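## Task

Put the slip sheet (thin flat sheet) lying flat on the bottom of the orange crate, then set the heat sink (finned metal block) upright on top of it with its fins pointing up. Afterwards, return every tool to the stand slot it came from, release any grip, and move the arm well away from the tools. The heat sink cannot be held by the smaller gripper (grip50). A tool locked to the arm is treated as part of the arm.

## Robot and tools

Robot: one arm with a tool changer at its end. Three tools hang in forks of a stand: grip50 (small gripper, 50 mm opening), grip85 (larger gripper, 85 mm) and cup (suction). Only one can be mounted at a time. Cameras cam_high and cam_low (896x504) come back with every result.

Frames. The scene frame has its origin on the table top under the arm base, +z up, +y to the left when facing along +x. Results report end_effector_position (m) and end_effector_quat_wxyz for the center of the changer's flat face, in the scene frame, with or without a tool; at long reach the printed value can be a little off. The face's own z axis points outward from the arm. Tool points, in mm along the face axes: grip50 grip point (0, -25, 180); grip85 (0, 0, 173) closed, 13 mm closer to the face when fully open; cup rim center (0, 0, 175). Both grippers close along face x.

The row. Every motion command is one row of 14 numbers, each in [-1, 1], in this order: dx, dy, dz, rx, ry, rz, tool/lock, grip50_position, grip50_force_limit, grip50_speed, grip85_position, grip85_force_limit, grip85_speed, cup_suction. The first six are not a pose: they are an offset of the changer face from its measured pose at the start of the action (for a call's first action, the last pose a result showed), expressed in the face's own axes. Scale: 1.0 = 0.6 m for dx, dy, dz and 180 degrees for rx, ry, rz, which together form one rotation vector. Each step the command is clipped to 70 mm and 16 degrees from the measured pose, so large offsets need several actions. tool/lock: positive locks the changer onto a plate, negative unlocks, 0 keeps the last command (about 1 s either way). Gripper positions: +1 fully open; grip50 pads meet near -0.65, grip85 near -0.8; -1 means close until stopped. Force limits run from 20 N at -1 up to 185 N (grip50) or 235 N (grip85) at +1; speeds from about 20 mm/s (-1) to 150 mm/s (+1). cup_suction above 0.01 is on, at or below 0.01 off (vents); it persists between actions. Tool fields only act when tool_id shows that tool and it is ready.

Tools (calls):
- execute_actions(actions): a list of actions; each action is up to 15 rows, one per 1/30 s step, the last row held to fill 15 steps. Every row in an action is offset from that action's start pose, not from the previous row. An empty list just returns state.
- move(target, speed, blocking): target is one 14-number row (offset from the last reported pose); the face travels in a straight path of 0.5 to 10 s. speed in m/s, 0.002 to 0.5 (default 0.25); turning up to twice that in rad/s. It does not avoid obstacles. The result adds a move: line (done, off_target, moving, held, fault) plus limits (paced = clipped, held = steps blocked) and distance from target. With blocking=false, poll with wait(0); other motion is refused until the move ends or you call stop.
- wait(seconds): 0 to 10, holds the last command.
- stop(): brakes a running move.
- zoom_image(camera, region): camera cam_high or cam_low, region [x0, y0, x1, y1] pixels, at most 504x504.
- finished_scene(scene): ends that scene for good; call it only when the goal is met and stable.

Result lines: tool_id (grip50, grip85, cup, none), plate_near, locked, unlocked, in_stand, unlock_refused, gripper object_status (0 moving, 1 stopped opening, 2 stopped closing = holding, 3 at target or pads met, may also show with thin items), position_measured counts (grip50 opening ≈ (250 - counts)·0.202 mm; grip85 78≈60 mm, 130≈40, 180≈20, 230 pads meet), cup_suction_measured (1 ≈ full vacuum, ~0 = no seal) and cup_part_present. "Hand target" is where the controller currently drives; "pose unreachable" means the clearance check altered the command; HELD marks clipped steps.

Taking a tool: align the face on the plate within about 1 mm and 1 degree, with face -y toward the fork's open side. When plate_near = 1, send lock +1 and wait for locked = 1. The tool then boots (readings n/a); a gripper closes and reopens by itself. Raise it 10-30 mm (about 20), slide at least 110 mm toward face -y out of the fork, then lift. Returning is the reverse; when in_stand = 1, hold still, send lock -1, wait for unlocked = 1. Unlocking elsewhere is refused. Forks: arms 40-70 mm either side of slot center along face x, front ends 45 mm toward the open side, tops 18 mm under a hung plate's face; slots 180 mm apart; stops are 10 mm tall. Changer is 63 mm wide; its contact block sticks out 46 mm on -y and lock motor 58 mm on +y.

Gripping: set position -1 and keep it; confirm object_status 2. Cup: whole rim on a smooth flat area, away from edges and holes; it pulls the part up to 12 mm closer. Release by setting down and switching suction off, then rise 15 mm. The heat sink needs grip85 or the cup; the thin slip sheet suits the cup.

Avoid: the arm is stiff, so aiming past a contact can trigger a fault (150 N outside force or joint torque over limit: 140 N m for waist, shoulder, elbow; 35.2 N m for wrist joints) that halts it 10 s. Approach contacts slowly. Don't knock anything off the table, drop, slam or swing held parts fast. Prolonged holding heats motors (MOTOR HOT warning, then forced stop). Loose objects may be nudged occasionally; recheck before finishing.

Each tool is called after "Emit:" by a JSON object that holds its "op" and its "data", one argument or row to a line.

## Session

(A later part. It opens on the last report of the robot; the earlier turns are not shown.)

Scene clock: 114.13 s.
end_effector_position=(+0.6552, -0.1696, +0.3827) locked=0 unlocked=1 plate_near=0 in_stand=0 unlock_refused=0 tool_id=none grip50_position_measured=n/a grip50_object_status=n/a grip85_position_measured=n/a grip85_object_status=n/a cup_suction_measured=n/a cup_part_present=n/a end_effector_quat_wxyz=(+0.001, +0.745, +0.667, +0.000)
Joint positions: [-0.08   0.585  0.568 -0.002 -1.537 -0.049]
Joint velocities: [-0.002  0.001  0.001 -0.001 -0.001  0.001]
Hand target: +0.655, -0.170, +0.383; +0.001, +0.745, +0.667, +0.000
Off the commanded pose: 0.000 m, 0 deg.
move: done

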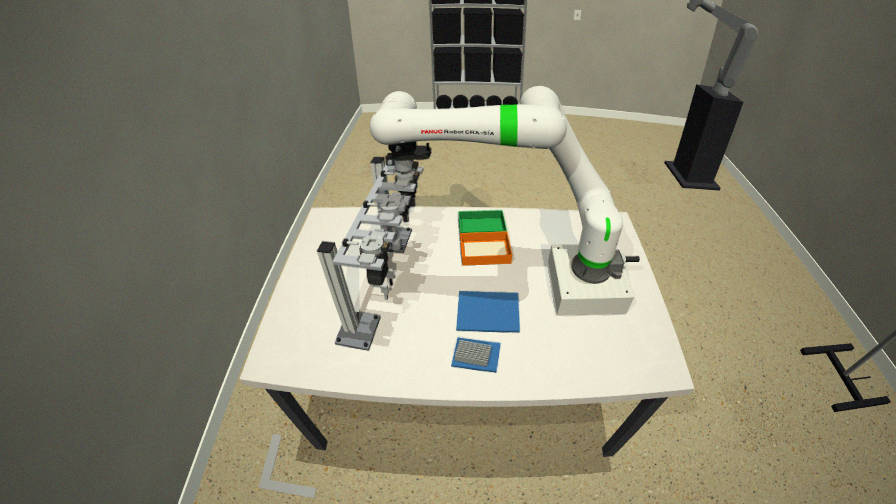

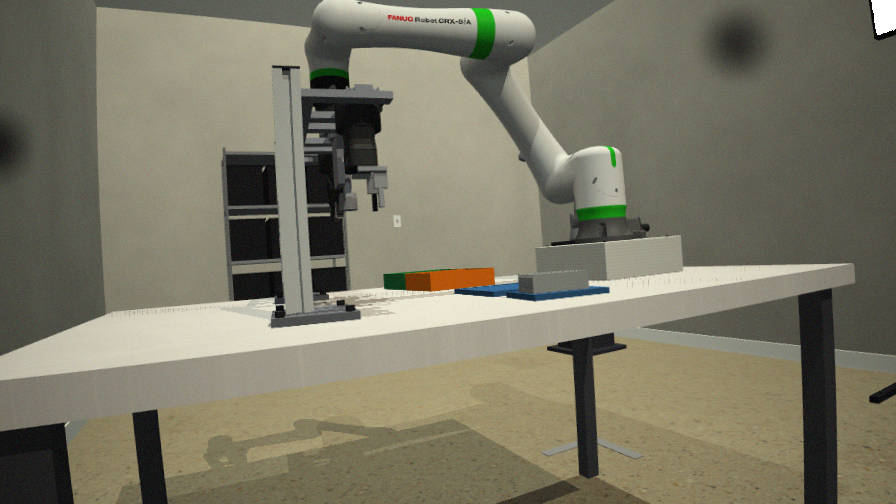

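Emit:
{"op": "execute_actions", "data": {
  "actions": [
    [[0,0,0.001,0,0,0,0,1,0,0,1,0,0,0],[0,0,0.003,0,0,0,0,1,0,0,1,0,0,0],[0,0,0.006,0,0,0,0,1,0,0,1,0,0,0],[0,0,0.009,0,0,0,0,1,0,0,1,0,0,0],[0,0,0.012,0,0,0,0,1,0,0,1,0,0,0],[0,0,0.015,0,0,0,0,1,0,0,1,0,0,0],[0,0,0.018,0,0,0,0,1,0,0,1,0,0,0],[0,0,0.020,0,0,0,0,1,0,0,1,0,0,0],[0,0,0.0213,0,0,0,0,1,0,0,1,0,0,0],[0,0,0.022,0,0,0,0,1,0,0,1,0,0,0]]
  ]
}}

Emit:
{"op": "zoom_image", "data": {
  "camera": "cam_high",
  "region": [391, 158, 419, 186]
}}

Scene clock: 120.40 s.
end_effector_position=(+0.6552, -0.1698, +0.3696) locked=0 unlocked=1 plate_near=0 in_stand=0 unlock_refused=0 tool_id=none grip50_position_measured=n/a grip50_object_status=n/a grip85_position_measured=n/a grip85_object_status=n/a cup_suction_measured=n/a cup_part_present=n/a end_effector_quat_wxyz=(+0.001, +0.745, +0.667, +0.000)
Joint positions: [-0.08   0.587  0.54  -0.002 -1.508 -0.048]
Joint velocities: [-0.     0.    -0.004 -0.003  0.004  0.   ]
Hand target: +0.655, -0.170, +0.370; +0.001, +0.745, +0.667, +0.000
Off the commanded pose: 0.000 m, 0 deg.
Step readings (end_effector_position):
0: (+0.6552, -0.1697, +0.3827)
1: (+0.6552, -0.1697, +0.3827)
2: (+0.6552, -0.1697, +0.3827)
4: (+0.6551, -0.1697, +0.3812)
8: (+0.6551, -0.1697, +0.3746)
15: end_effector_position above

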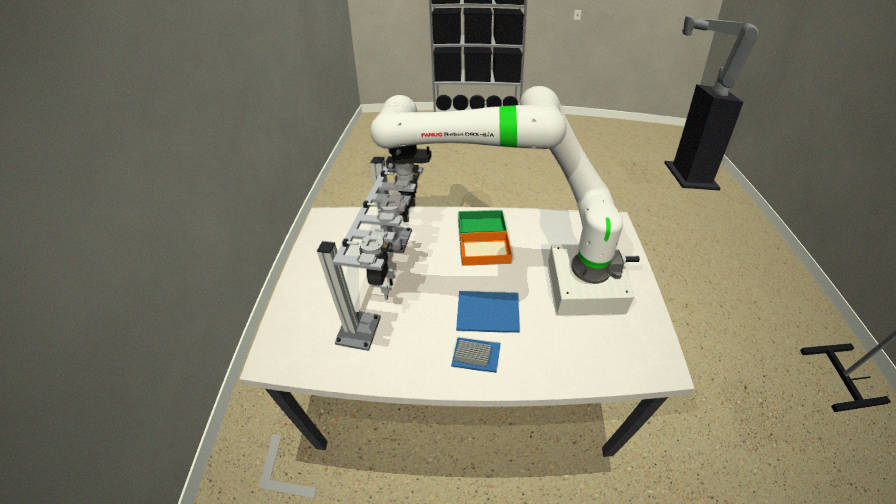

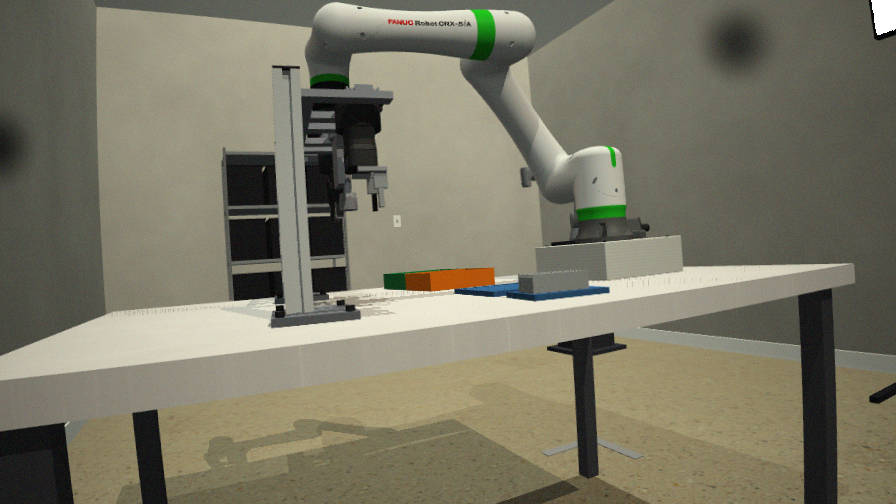

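Region (391, 158, 419, 186) of cam_high's 896x504 image, scaled by 18.000, with more detail than that image has.

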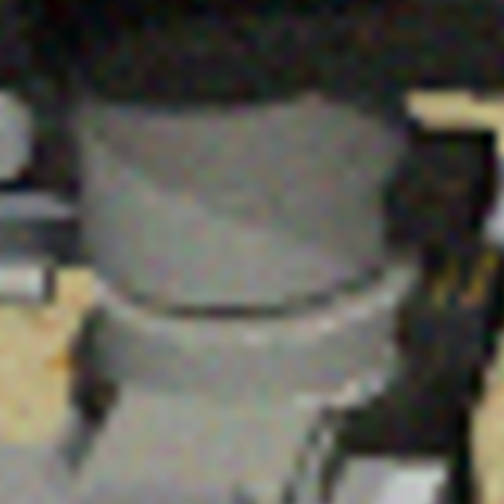

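Emit:
{"op": "execute_actions", "data": {
  "actions": [
    [[0,-0.0003,0.0005,0,0,0,0,1,0,0,1,0,0,0],[0,-0.0005,0.0015,0,0,0,0,1,0,0,1,0,0,0],[0,-0.0005,0.003,0,0,0,0,1,0,0,1,0,0,0],[0,-0.0005,0.0045,0,0,0,0,1,0,0,1,0,0,0],[0,-0.0005,0.006,0,0,0,0,1,0,0,1,0,0,0],[0,-0.0005,0.0075,0,0,0,0,1,0,0,1,0,0,0],[0,-0.0005,0.0087,0,0,0,0,1,0,0,1,0,0,0],[0,-0.0005,0.0097,0,0,0,0,1,0,0,1,0,0,0],[0,-0.0005,0.0104,0,0,0,0,1,0,0,1,0,0,0],[0,-0.0005,0.0108,0,0,0,0,1,0,0,1,0,0,0]]
  ]
}}

Emit:
{"op": "zoom_image", "data": {
  "camera": "cam_high",
  "region": [391, 158, 419, 186]
}}

Scene clock: 123.57 s.
end_effector_position=(+0.6549, -0.1696, +0.3633) locked=0 unlocked=1 plate_near=0 in_stand=1 unlock_refused=0 tool_id=none grip50_position_measured=n/a grip50_object_status=n/a grip85_position_measured=n/a grip85_object_status=n/a cup_suction_measured=n/a cup_part_present=n/a end_effector_quat_wxyz=(+0.001, +0.745, +0.667, +0.000)
Joint positions: [-0.08   0.587  0.526 -0.002 -1.493 -0.048]
Joint velocities: [-0.002  0.001 -0.003  0.001  0.003  0.   ]
Hand target: +0.655, -0.170, +0.363; +0.001, +0.745, +0.667, +0.000
Off the commanded pose: 0.000 m, 0 deg.
Step readings (end_effector_position):
0: (+0.6552, -0.1696, +0.3695)
1: (+0.6552, -0.1696, +0.3695)
2: (+0.6551, -0.1696, +0.3693)
4: (+0.6550, -0.1696, +0.3684)
8: (+0.6549, -0.1696, +0.3655)
15: end_effector_position above

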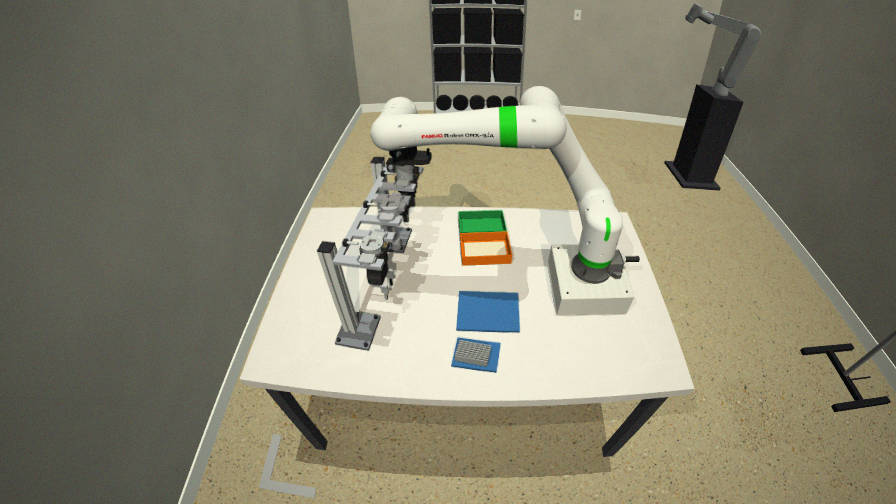

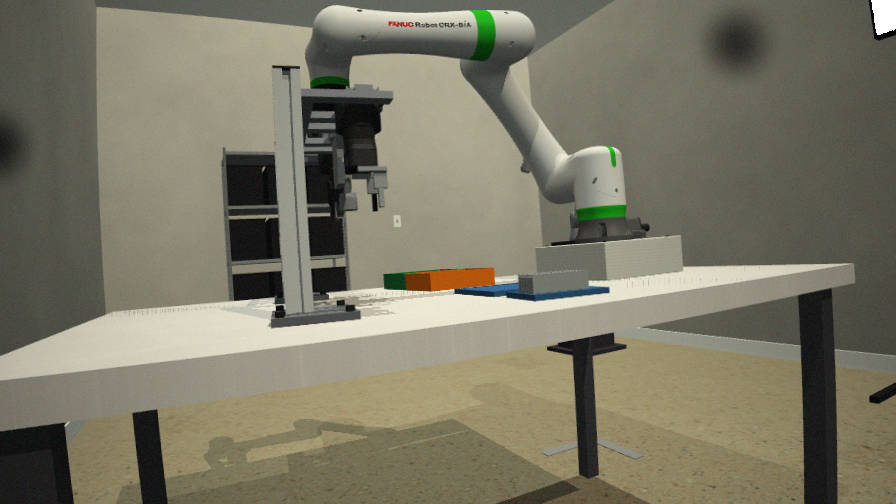

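Region (391, 158, 419, 186) of cam_high's 896x504 image, scaled by 18.000, with more detail than that image has.

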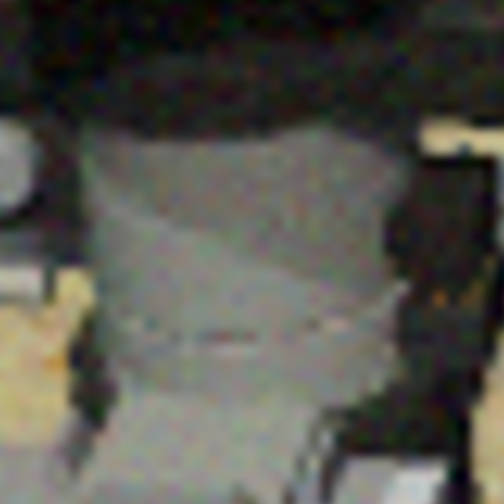

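Emit:
{"op": "execute_actions", "data": {
  "actions": []
}}

Scene clock: 124.13 s.
end_effector_position=(+0.6549, -0.1697, +0.3631) locked=0 unlocked=1 plate_near=0 in_stand=1 unlock_refused=0 tool_id=none grip50_position_measured=n/a grip50_object_status=n/a grip85_position_measured=n/a grip85_object_status=n/a cup_suction_measured=n/a cup_part_present=n/a end_effector_quat_wxyz=(+0.001, +0.745, +0.667, +0.000)
Joint positions: [-0.08   0.587  0.526 -0.002 -1.493 -0.048]
Joint velocities: [ 0.001  0.    -0.     0.001  0.    -0.   ]
Hand target: +0.655, -0.170, +0.363; +0.001, +0.745, +0.667, +0.000
Off the commanded pose: 0.000 m, 0 deg.

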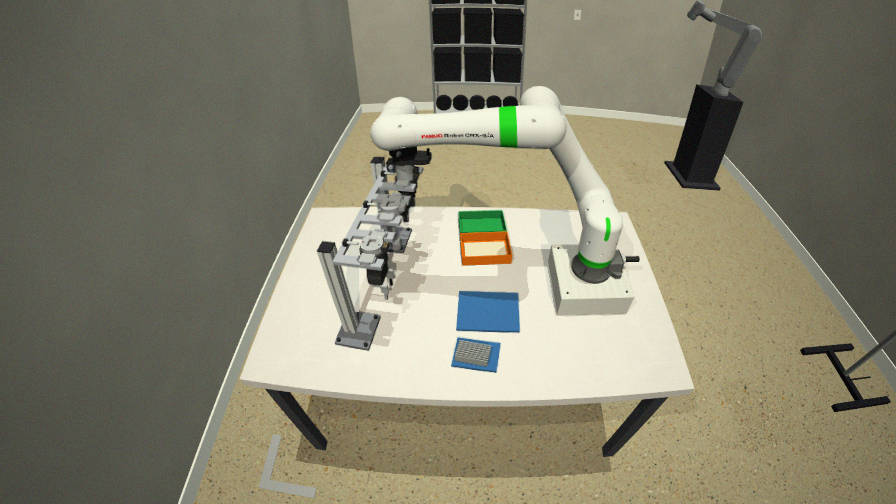

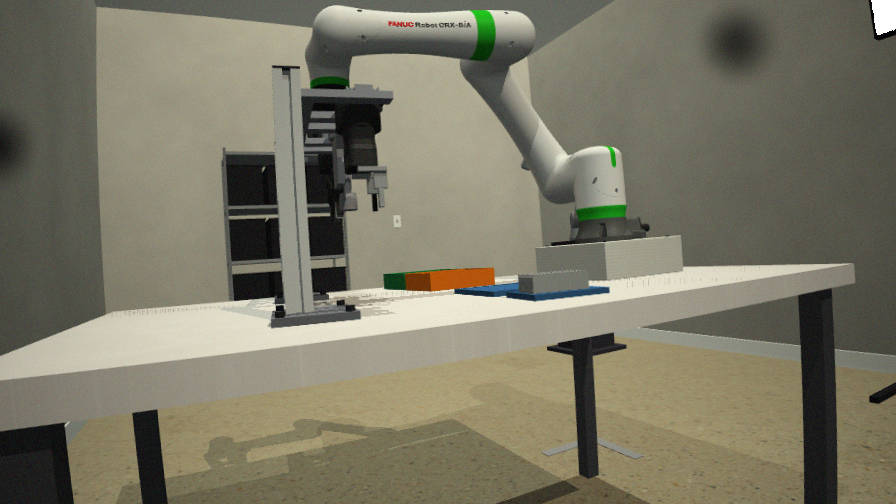

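Emit:
{"op": "execute_actions", "data": {
  "actions": [
    [[0,0,0.0012,0,0,0,0,1,0,0,1,0,0,0]]
  ]
}}

Scene clock: 125.93 s.
end_effector_position=(+0.6549, -0.1697, +0.3624) locked=0 unlocked=1 plate_near=1 in_stand=1 unlock_refused=0 tool_id=none grip50_position_measured=n/a grip50_object_status=n/a grip85_position_measured=n/a grip85_object_status=n/a cup_suction_measured=n/a cup_part_present=n/a end_effector_quat_wxyz=(+0.001, +0.745, +0.667, +0.000)
Joint positions: [-0.08   0.588  0.524 -0.002 -1.491 -0.048]
Joint velocities: [ 0.     0.     0.    -0.001 -0.    -0.   ]
Hand target: +0.655, -0.170, +0.362; +0.001, +0.745, +0.667, +0.000
Off the commanded pose: 0.000 m, 0 deg.
Step readings (end_effector_position):
0: (+0.6549, -0.1697, +0.3631)
1: (+0.6549, -0.1697, +0.3631)
2: (+0.6549, -0.1697, +0.3629)
4: (+0.6549, -0.1697, +0.3626)
8: (+0.6549, -0.1697, +0.3625)
15: end_effector_position above

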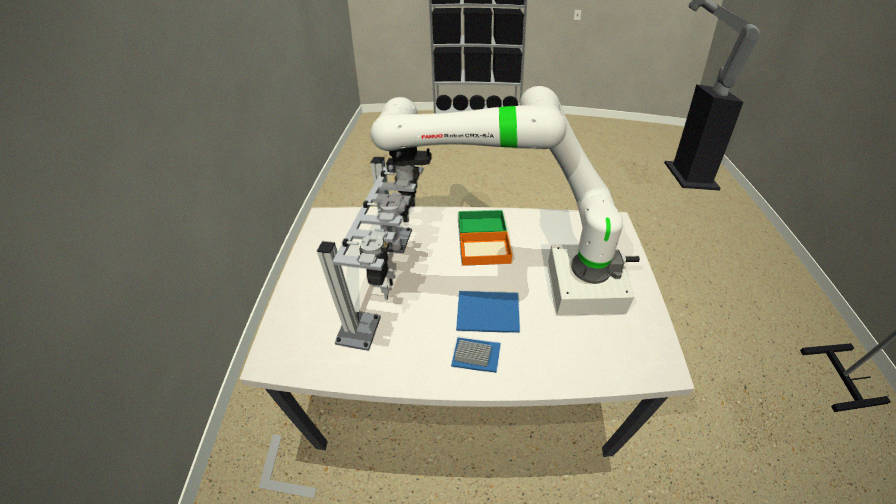

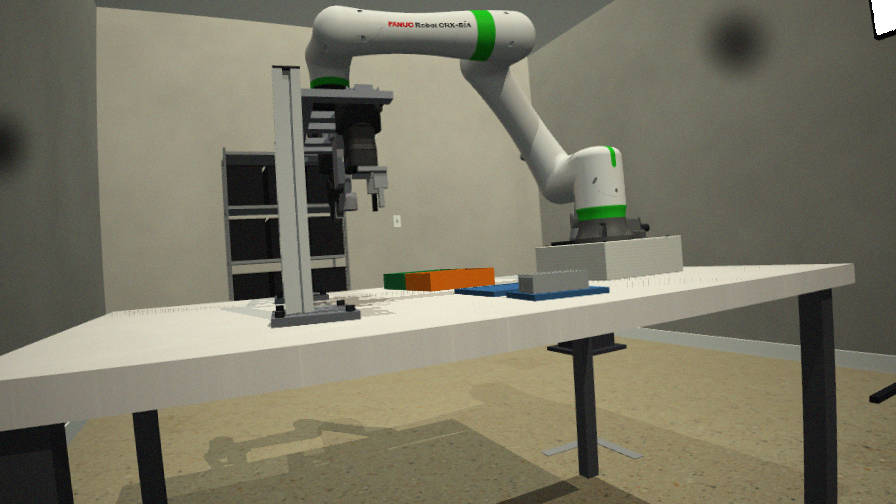

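Emit:
{"op": "execute_actions", "data": {
  "actions": [
    [[0,0,0,0,0,0,1,1,0,0,1,0,0,0]]
  ]
}}

Emit:
{"op": "zoom_image", "data": {
  "camera": "cam_high",
  "region": [450, 330, 498, 378]
}}

Scene clock: 127.07 s.
end_effector_position=(+0.6549, -0.1697, +0.3624) locked=0 unlocked=0 plate_near=1 in_stand=1 unlock_refused=0 tool_id=none grip50_position_measured=n/a grip50_object_status=n/a grip85_position_measured=n/a grip85_object_status=n/a cup_suction_measured=n/a cup_part_present=n/a end_effector_quat_wxyz=(+0.001, +0.745, +0.667, +0.000)
Joint positions: [-0.08   0.588  0.524 -0.002 -1.491 -0.048]
Joint velocities: [-0.     0.001 -0.001  0.     0.002  0.   ]
Hand target: +0.655, -0.170, +0.362; +0.001, +0.745, +0.667, +0.000
Off the commanded pose: 0.000 m, 0 deg.
Step readings (end_effector_position):
0: (+0.6549, -0.1697, +0.3624)
1: (+0.6549, -0.1697, +0.3624)
2: (+0.6549, -0.1697, +0.3624)
4: (+0.6549, -0.1697, +0.3624)
8: (+0.6549, -0.1697, +0.3624)
15: end_effector_position above

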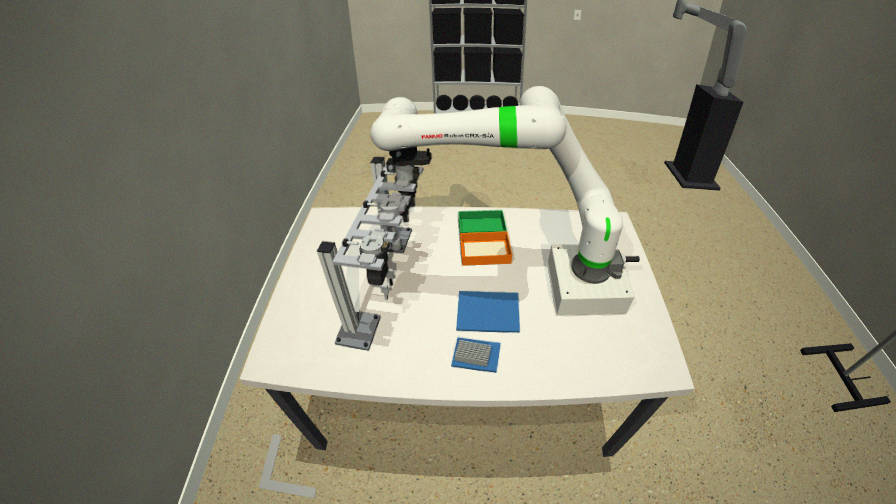

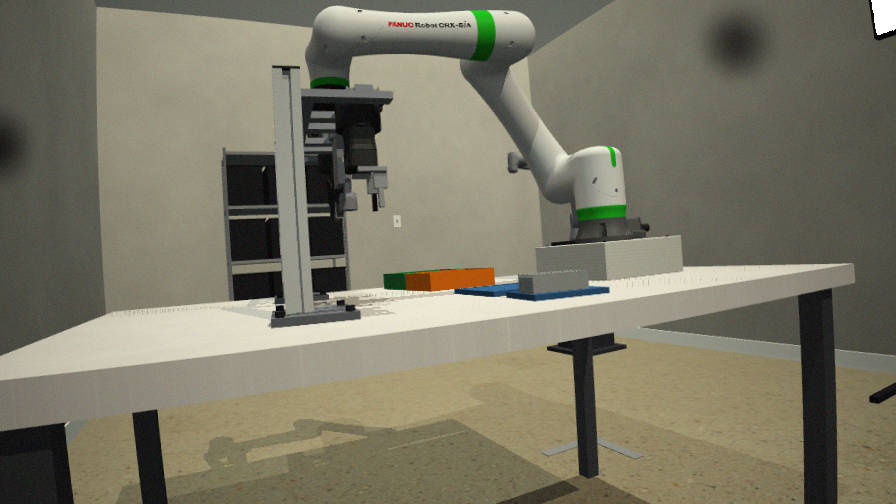

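Region (450, 330, 498, 378) of cam_high's 896x504 image, scaled by 10.500, with more detail than that image has.

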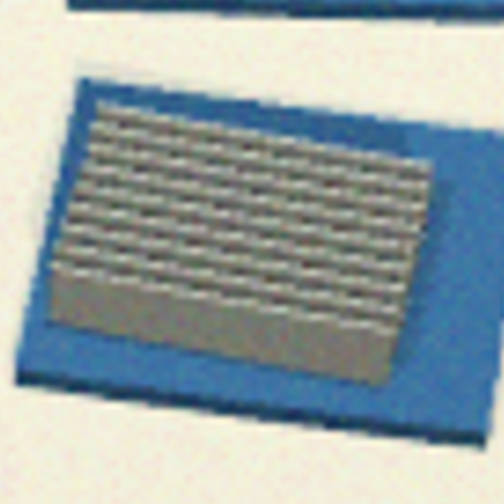

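Emit:
{"op": "execute_actions", "data": {
  "actions": []
}}

Scene clock: 130.10 s.
end_effector_position=(+0.6549, -0.1697, +0.3624) locked=1 unlocked=0 plate_near=1 in_stand=1 unlock_refused=0 tool_id=grip85 grip50_position_measured=n/a grip50_object_status=n/a grip85_position_measured=n/a grip85_object_status=n/a cup_suction_measured=n/a cup_part_present=n/a end_effector_quat_wxyz=(+0.001, +0.745, +0.667, +0.000)
Joint positions: [-0.08   0.588  0.524 -0.002 -1.491 -0.048]
Joint velocities: [-0.    -0.    -0.001  0.001  0.001  0.   ]
Hand target: +0.655, -0.170, +0.362; +0.001, +0.745, +0.667, +0.000
Off the commanded pose: 0.000 m, 0 deg.

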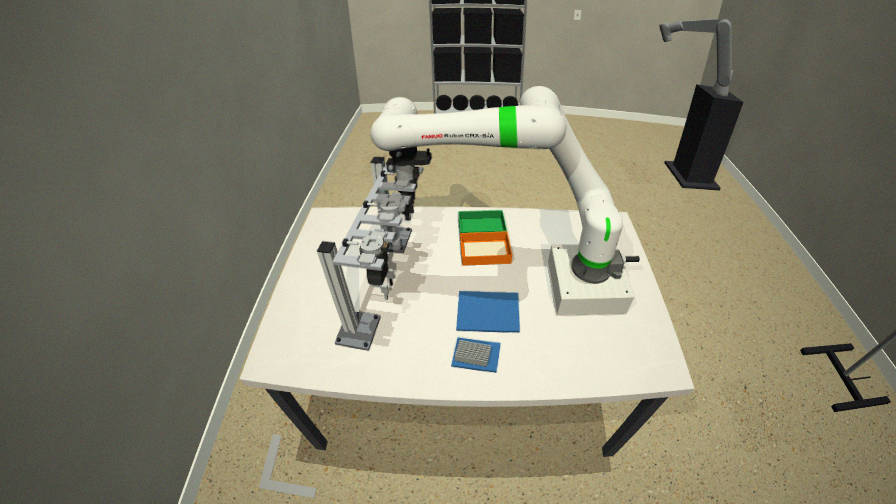

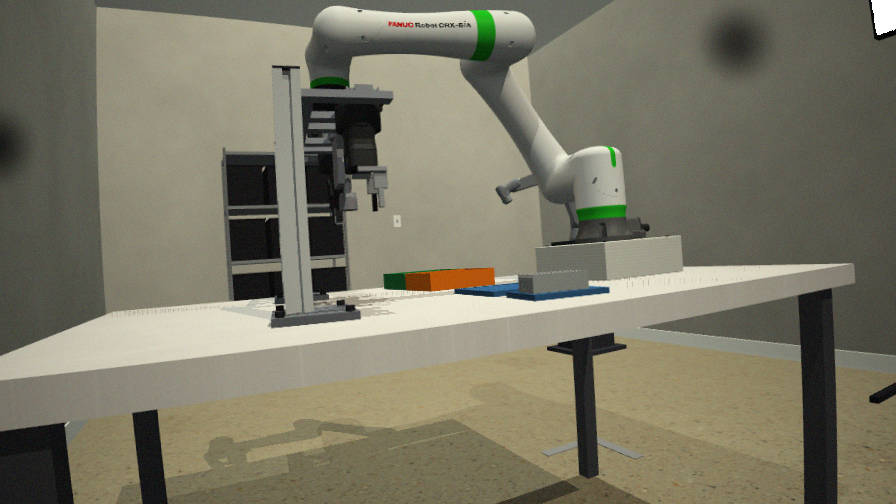

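Emit:
{"op": "move", "data": {
  "target": [0,0,-0.0333,0,0,0,0,1,0,0,1,0,0,0],
  "speed": 0.08
}}

Emit:
{"op": "move", "data": {
  "target": [0,-0.2,0,0,0,0,0,1,0,0,1,0,0,0],
  "speed": 0.2
}}

Scene clock: 131.67 s.
end_effector_position=(+0.6549, -0.1697, +0.3825) locked=1 unlocked=0 plate_near=1 in_stand=0 unlock_refused=0 tool_id=grip85 grip50_position_measured=n/a grip50_object_status=n/a grip85_position_measured=3 grip85_object_status=3 cup_suction_measured=n/a cup_part_present=n/a end_effector_quat_wxyz=(+0.001, +0.745, +0.667, +0.000)
Joint positions: [-0.08   0.584  0.566 -0.002 -1.536 -0.049]
Joint velocities: [-0.001 -0.001  0.001  0.    -0.001  0.   ]
Hand target: +0.655, -0.170, +0.382; +0.001, +0.745, +0.667, +0.000
Off the commanded pose: 0.000 m, 0 deg.
move: done

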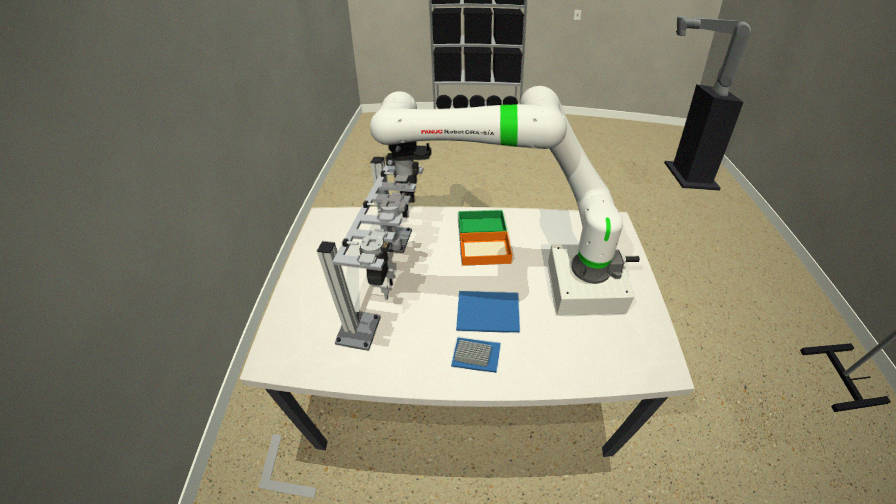

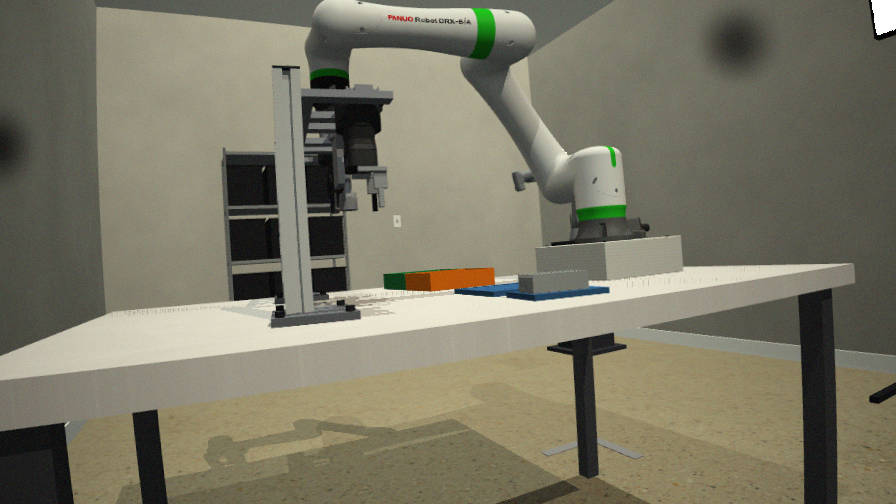

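Scene clock: 132.73 s.
end_effector_position=(+0.5357, -0.1562, +0.3826) locked=1 unlocked=0 plate_near=1 in_stand=0 unlock_refused=0 tool_id=grip85 grip50_position_measured=n/a grip50_object_status=n/a grip85_position_measured=3 grip85_object_status=3 cup_suction_measured=n/a cup_part_present=n/a end_effector_quat_wxyz=(+0.001, +0.745, +0.667, +0.000)
Joint positions: [-0.069  0.271  0.124 -0.002 -1.408 -0.059]
Joint velocities: [ 0.    -0.002 -0.002 -0.001  0.001 -0.001]
Hand target: +0.536, -0.156, +0.383; +0.001, +0.745, +0.667, +0.000
Off the commanded pose: 0.000 m, 0 deg.
move: done

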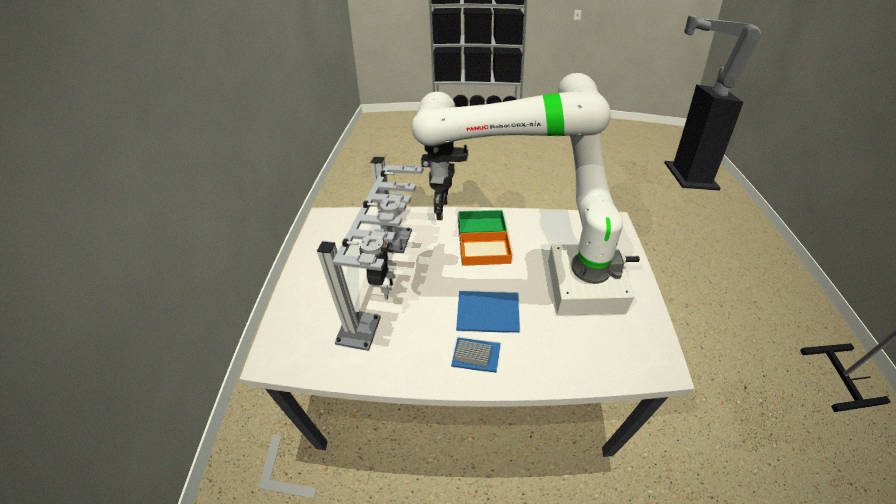

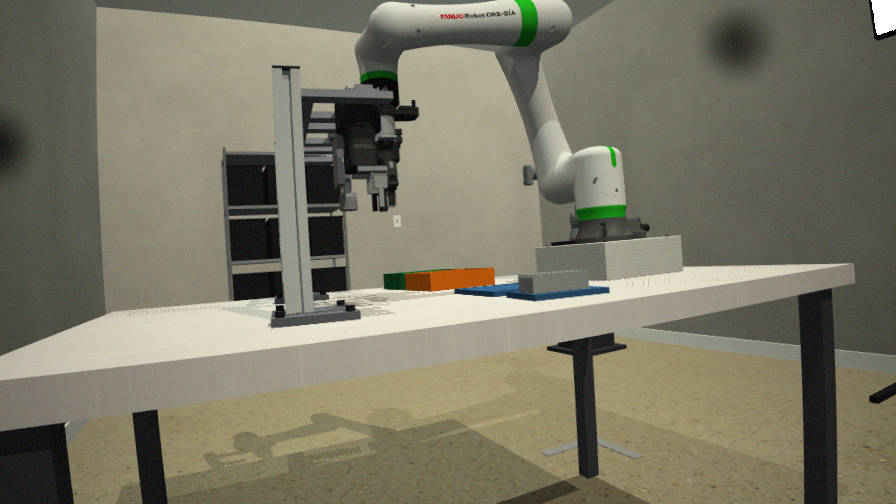

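Emit:
{"op": "move", "data": {
  "target": [0.7542,-0.2844,0.2602,0,0,0.0239,0,1,0,0,1,0,0,0],
  "speed": 0.33
}}

Emit:
{"op": "zoom_image", "data": {
  "camera": "cam_high",
  "region": [445, 320, 508, 383]
}}

Emit:
{"op": "zoom_image", "data": {
  "camera": "cam_low",
  "region": [500, 200, 620, 320]
}}

Scene clock: 137.37 s.
end_effector_position=(+0.4167, +0.3131, +0.2266) locked=1 unlocked=0 plate_near=1 in_stand=0 unlock_refused=0 tool_id=grip85 grip50_position_measured=n/a grip50_object_status=n/a grip85_position_measured=3 grip85_object_status=3 cup_suction_measured=n/a cup_part_present=n/a end_effector_quat_wxyz=(-0.001, +0.770, +0.638, +0.001)
Joint positions: [ 0.886  0.315 -0.212  0.012 -1.032 -1.095]
Joint velocities: [ 0.001  0.001  0.001  0.001  0.001 -0.001]
Hand target: +0.417, +0.313, +0.227; -0.001, +0.770, +0.639, +0.001
Off the commanded pose: 0.001 m, 0 deg.
move: done

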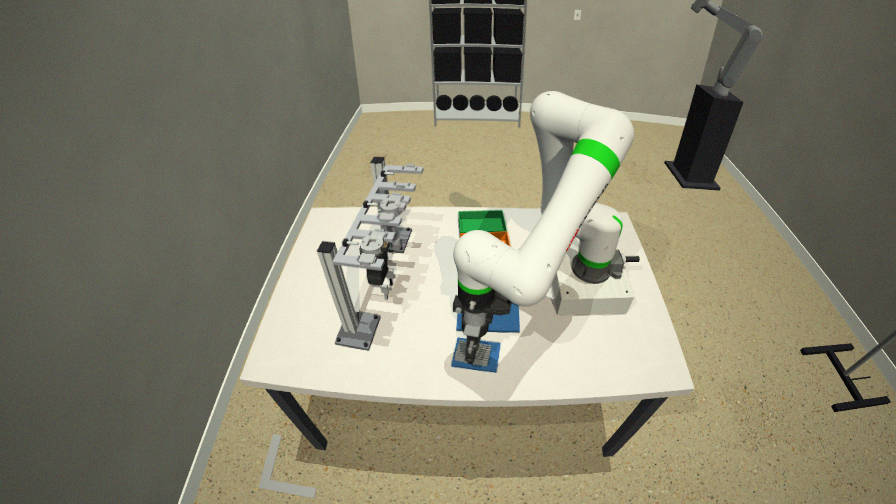

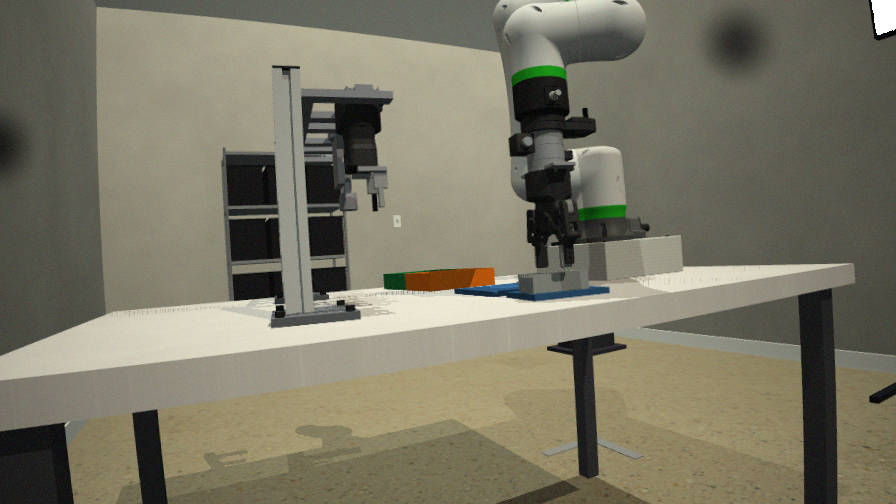

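Region (445, 320, 508, 383) of cam_high's 896x504 image, scaled by 8.000, with more detail than that image has.

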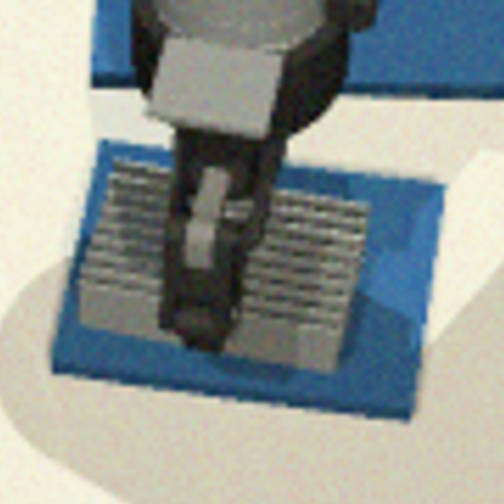

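Region (500, 200, 620, 320) of cam_low's 896x504 image, scaled by 4.200, with more detail than that image has.

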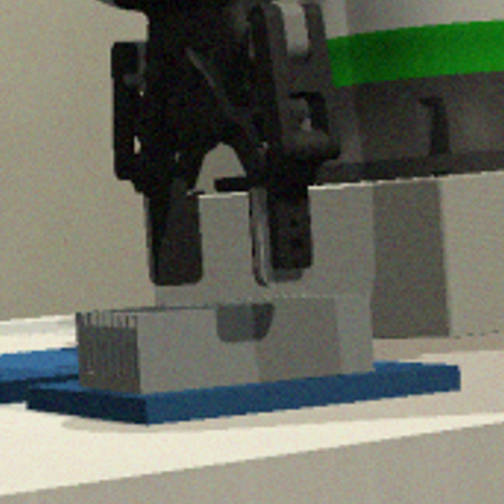

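Emit:
{"op": "zoom_image", "data": {
  "camera": "cam_high",
  "region": [452, 340, 494, 372]
}}

Emit:
{"op": "zoom_image", "data": {
  "camera": "cam_low",
  "region": [512, 236, 596, 300]
}}

Region (452, 340, 494, 372) of cam_high's 896x504 image, scaled by 12.000, with more detail than that image has; it fills the top 384 rows of this view, and the rest is white.

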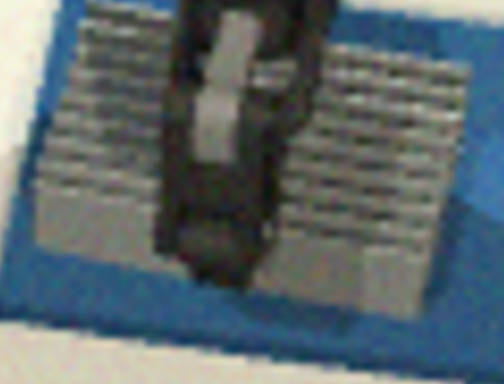

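Region (512, 236, 596, 300) of cam_low's 896x504 image, scaled by 6.000, with more detail than that image has; it fills the top 384 rows of this view, and the rest is white.

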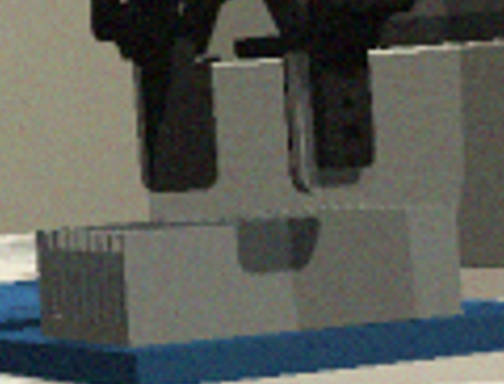

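Emit:
{"op": "move", "data": {
  "target": [-0.0042,0.0017,0.0427,0,0,0,0,1,0,0,1,0,0,0],
  "speed": 0.09
}}

Emit:
{"op": "zoom_image", "data": {
  "camera": "cam_high",
  "region": [452, 336, 494, 378]
}}

Emit:
{"op": "zoom_image", "data": {
  "camera": "cam_low",
  "region": [512, 236, 596, 306]
}}

Scene clock: 144.73 s.
end_effector_position=(+0.4172, +0.3104, +0.2010) locked=1 unlocked=0 plate_near=1 in_stand=0 unlock_refused=0 tool_id=grip85 grip50_position_measured=n/a grip50_object_status=n/a grip85_position_measured=3 grip85_object_status=3 cup_suction_measured=n/a cup_part_present=n/a end_effector_quat_wxyz=(-0.001, +0.770, +0.638, +0.001)
Joint positions: [ 0.881  0.346 -0.238  0.012 -0.973 -1.091]
Joint velocities: [ 0.002  0.001 -0.     0.    -0.     0.   ]
Hand target: +0.417, +0.310, +0.201; -0.001, +0.770, +0.638, +0.001
Off the commanded pose: 0.000 m, 0 deg.
move: done

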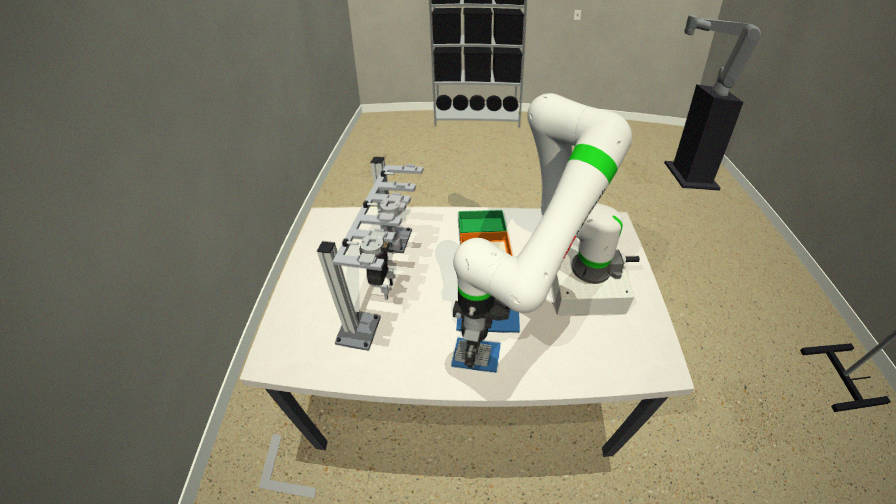

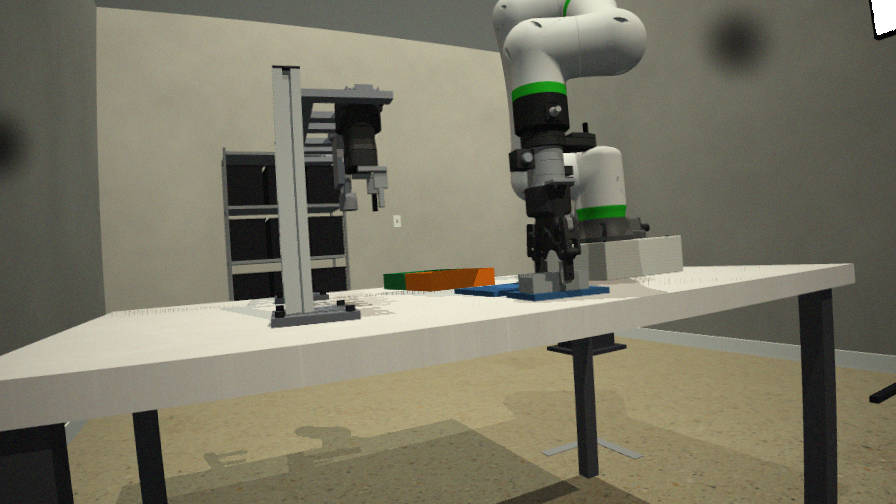

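Region (452, 336, 494, 378) of cam_high's 896x504 image, scaled by 12.000, with more detail than that image has.

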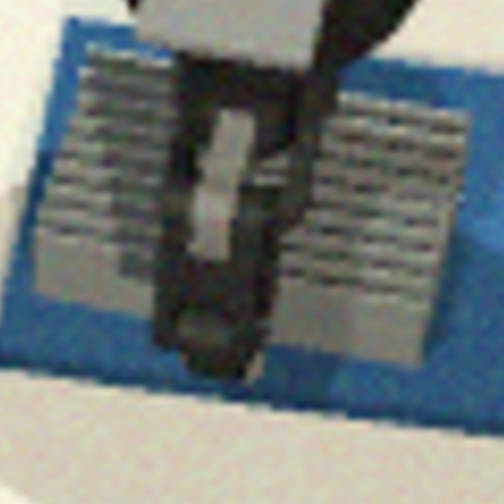

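Region (512, 236, 596, 306) of cam_low's 896x504 image, scaled by 6.000, with more detail than that image has.

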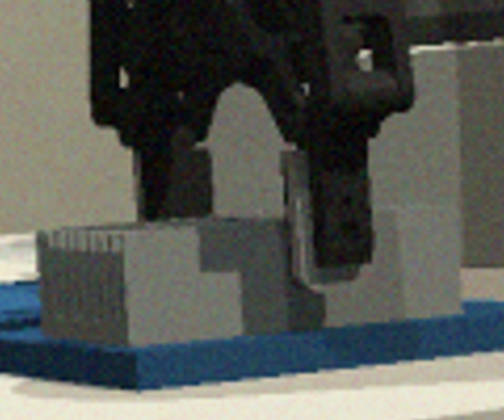

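Emit:
{"op": "execute_actions", "data": {
  "actions": [
    [[-0.0017,0.0015,0,0,0,0,0,1,0,0,-1,-0.5,-0.3,0]]
  ]
}}

Emit:
{"op": "execute_actions", "data": {
  "actions": []
}}

Scene clock: 149.43 s.
end_effector_position=(+0.4179, +0.3093, +0.2011) locked=1 unlocked=0 plate_near=1 in_stand=0 unlock_refused=0 tool_id=grip85 grip50_position_measured=n/a grip50_object_status=n/a grip85_position_measured=75 grip85_object_status=0 cup_suction_measured=n/a cup_part_present=n/a end_effector_quat_wxyz=(-0.001, +0.770, +0.638, +0.001)
Joint positions: [ 0.879  0.346 -0.239  0.012 -0.973 -1.089]
Joint velocities: [ 0.001 -0.012  0.001  0.002  0.003  0.   ]
Hand target: +0.418, +0.309, +0.201; -0.001, +0.770, +0.638, +0.001
Off the commanded pose: 0.000 m, 0 deg.
Step readings (end_effector_position):
0: (+0.4172, +0.3104, +0.2010)
1: (+0.4172, +0.3104, +0.2010)
2: (+0.4175, +0.3100, +0.2009)
4: (+0.4178, +0.3094, +0.2009)
8: (+0.4179, +0.3093, +0.2010)
15: end_effector_position above

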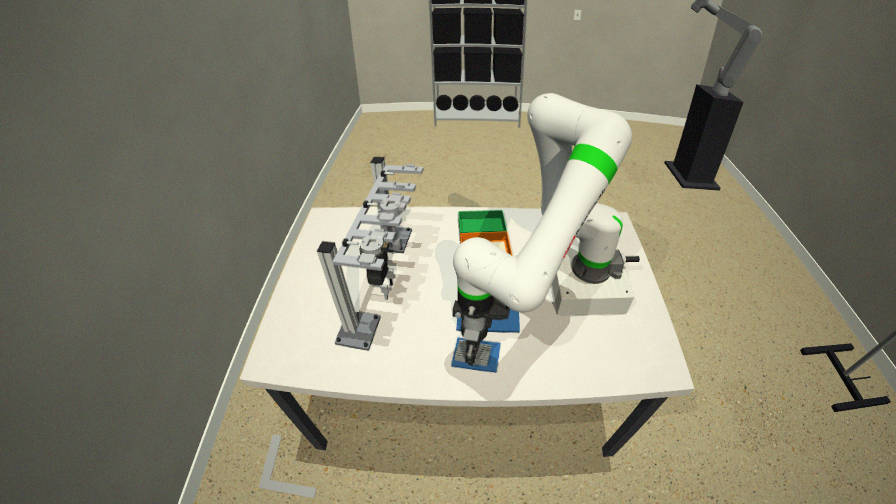

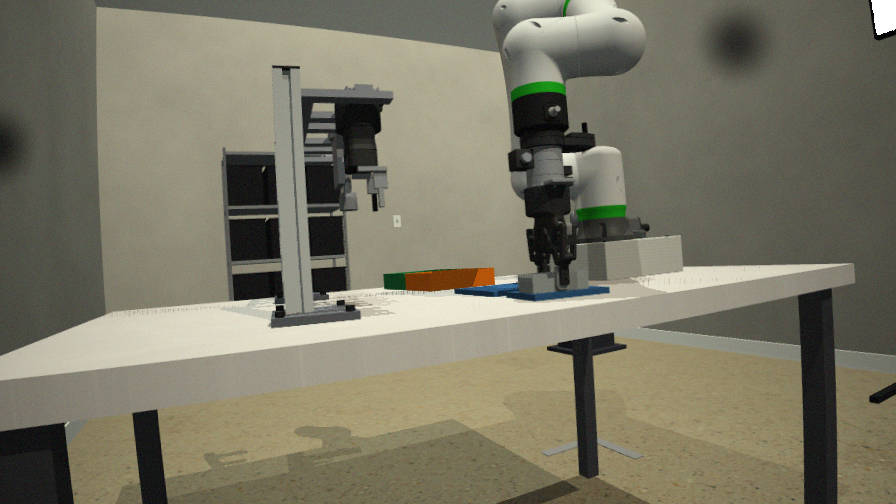

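Scene clock: 149.43 s.
end_effector_position=(+0.4179, +0.3093, +0.2011) locked=1 unlocked=0 plate_near=1 in_stand=0 unlock_refused=0 tool_id=grip85 grip50_position_measured=n/a grip50_object_status=n/a grip85_position_measured=75 grip85_object_status=0 cup_suction_measured=n/a cup_part_present=n/a end_effector_quat_wxyz=(-0.001, +0.770, +0.638, +0.001)
Joint positions: [ 0.879  0.346 -0.239  0.012 -0.973 -1.089]
Joint velocities: [ 0.001 -0.012  0.001  0.002  0.003  0.   ]
Hand target: +0.418, +0.309, +0.201; -0.001, +0.770, +0.638, +0.001
Off the commanded pose: 0.000 m, 0 deg.

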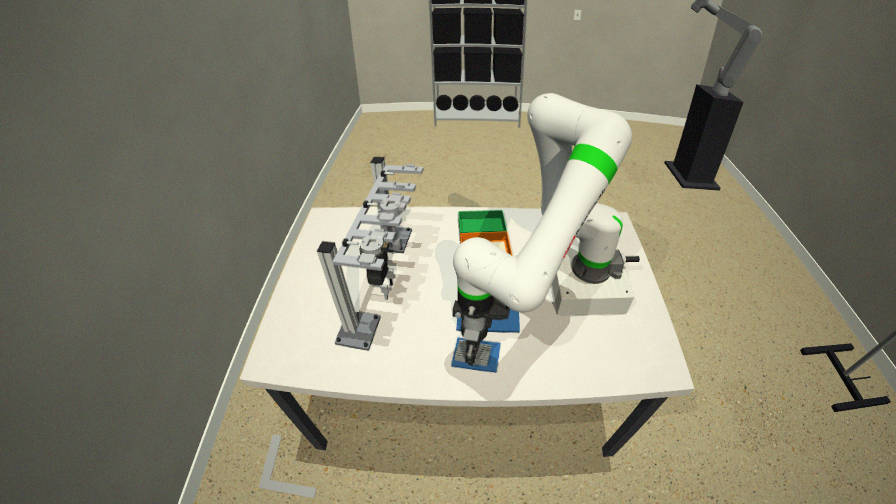

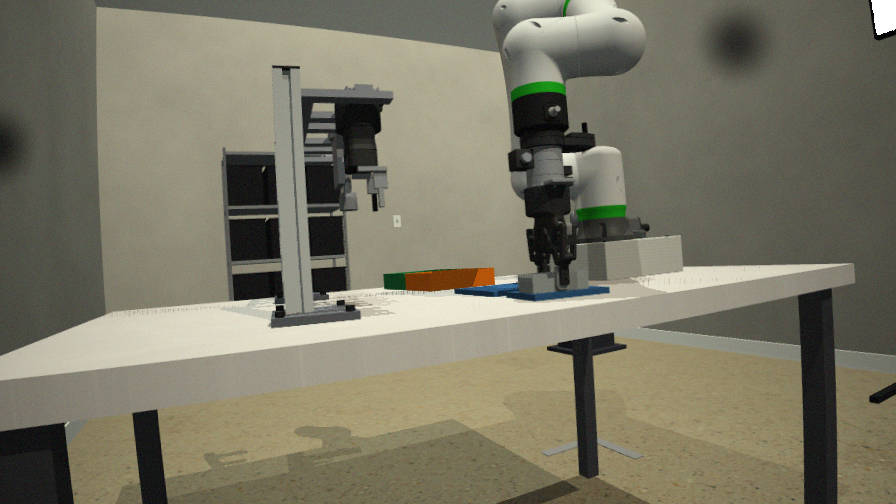

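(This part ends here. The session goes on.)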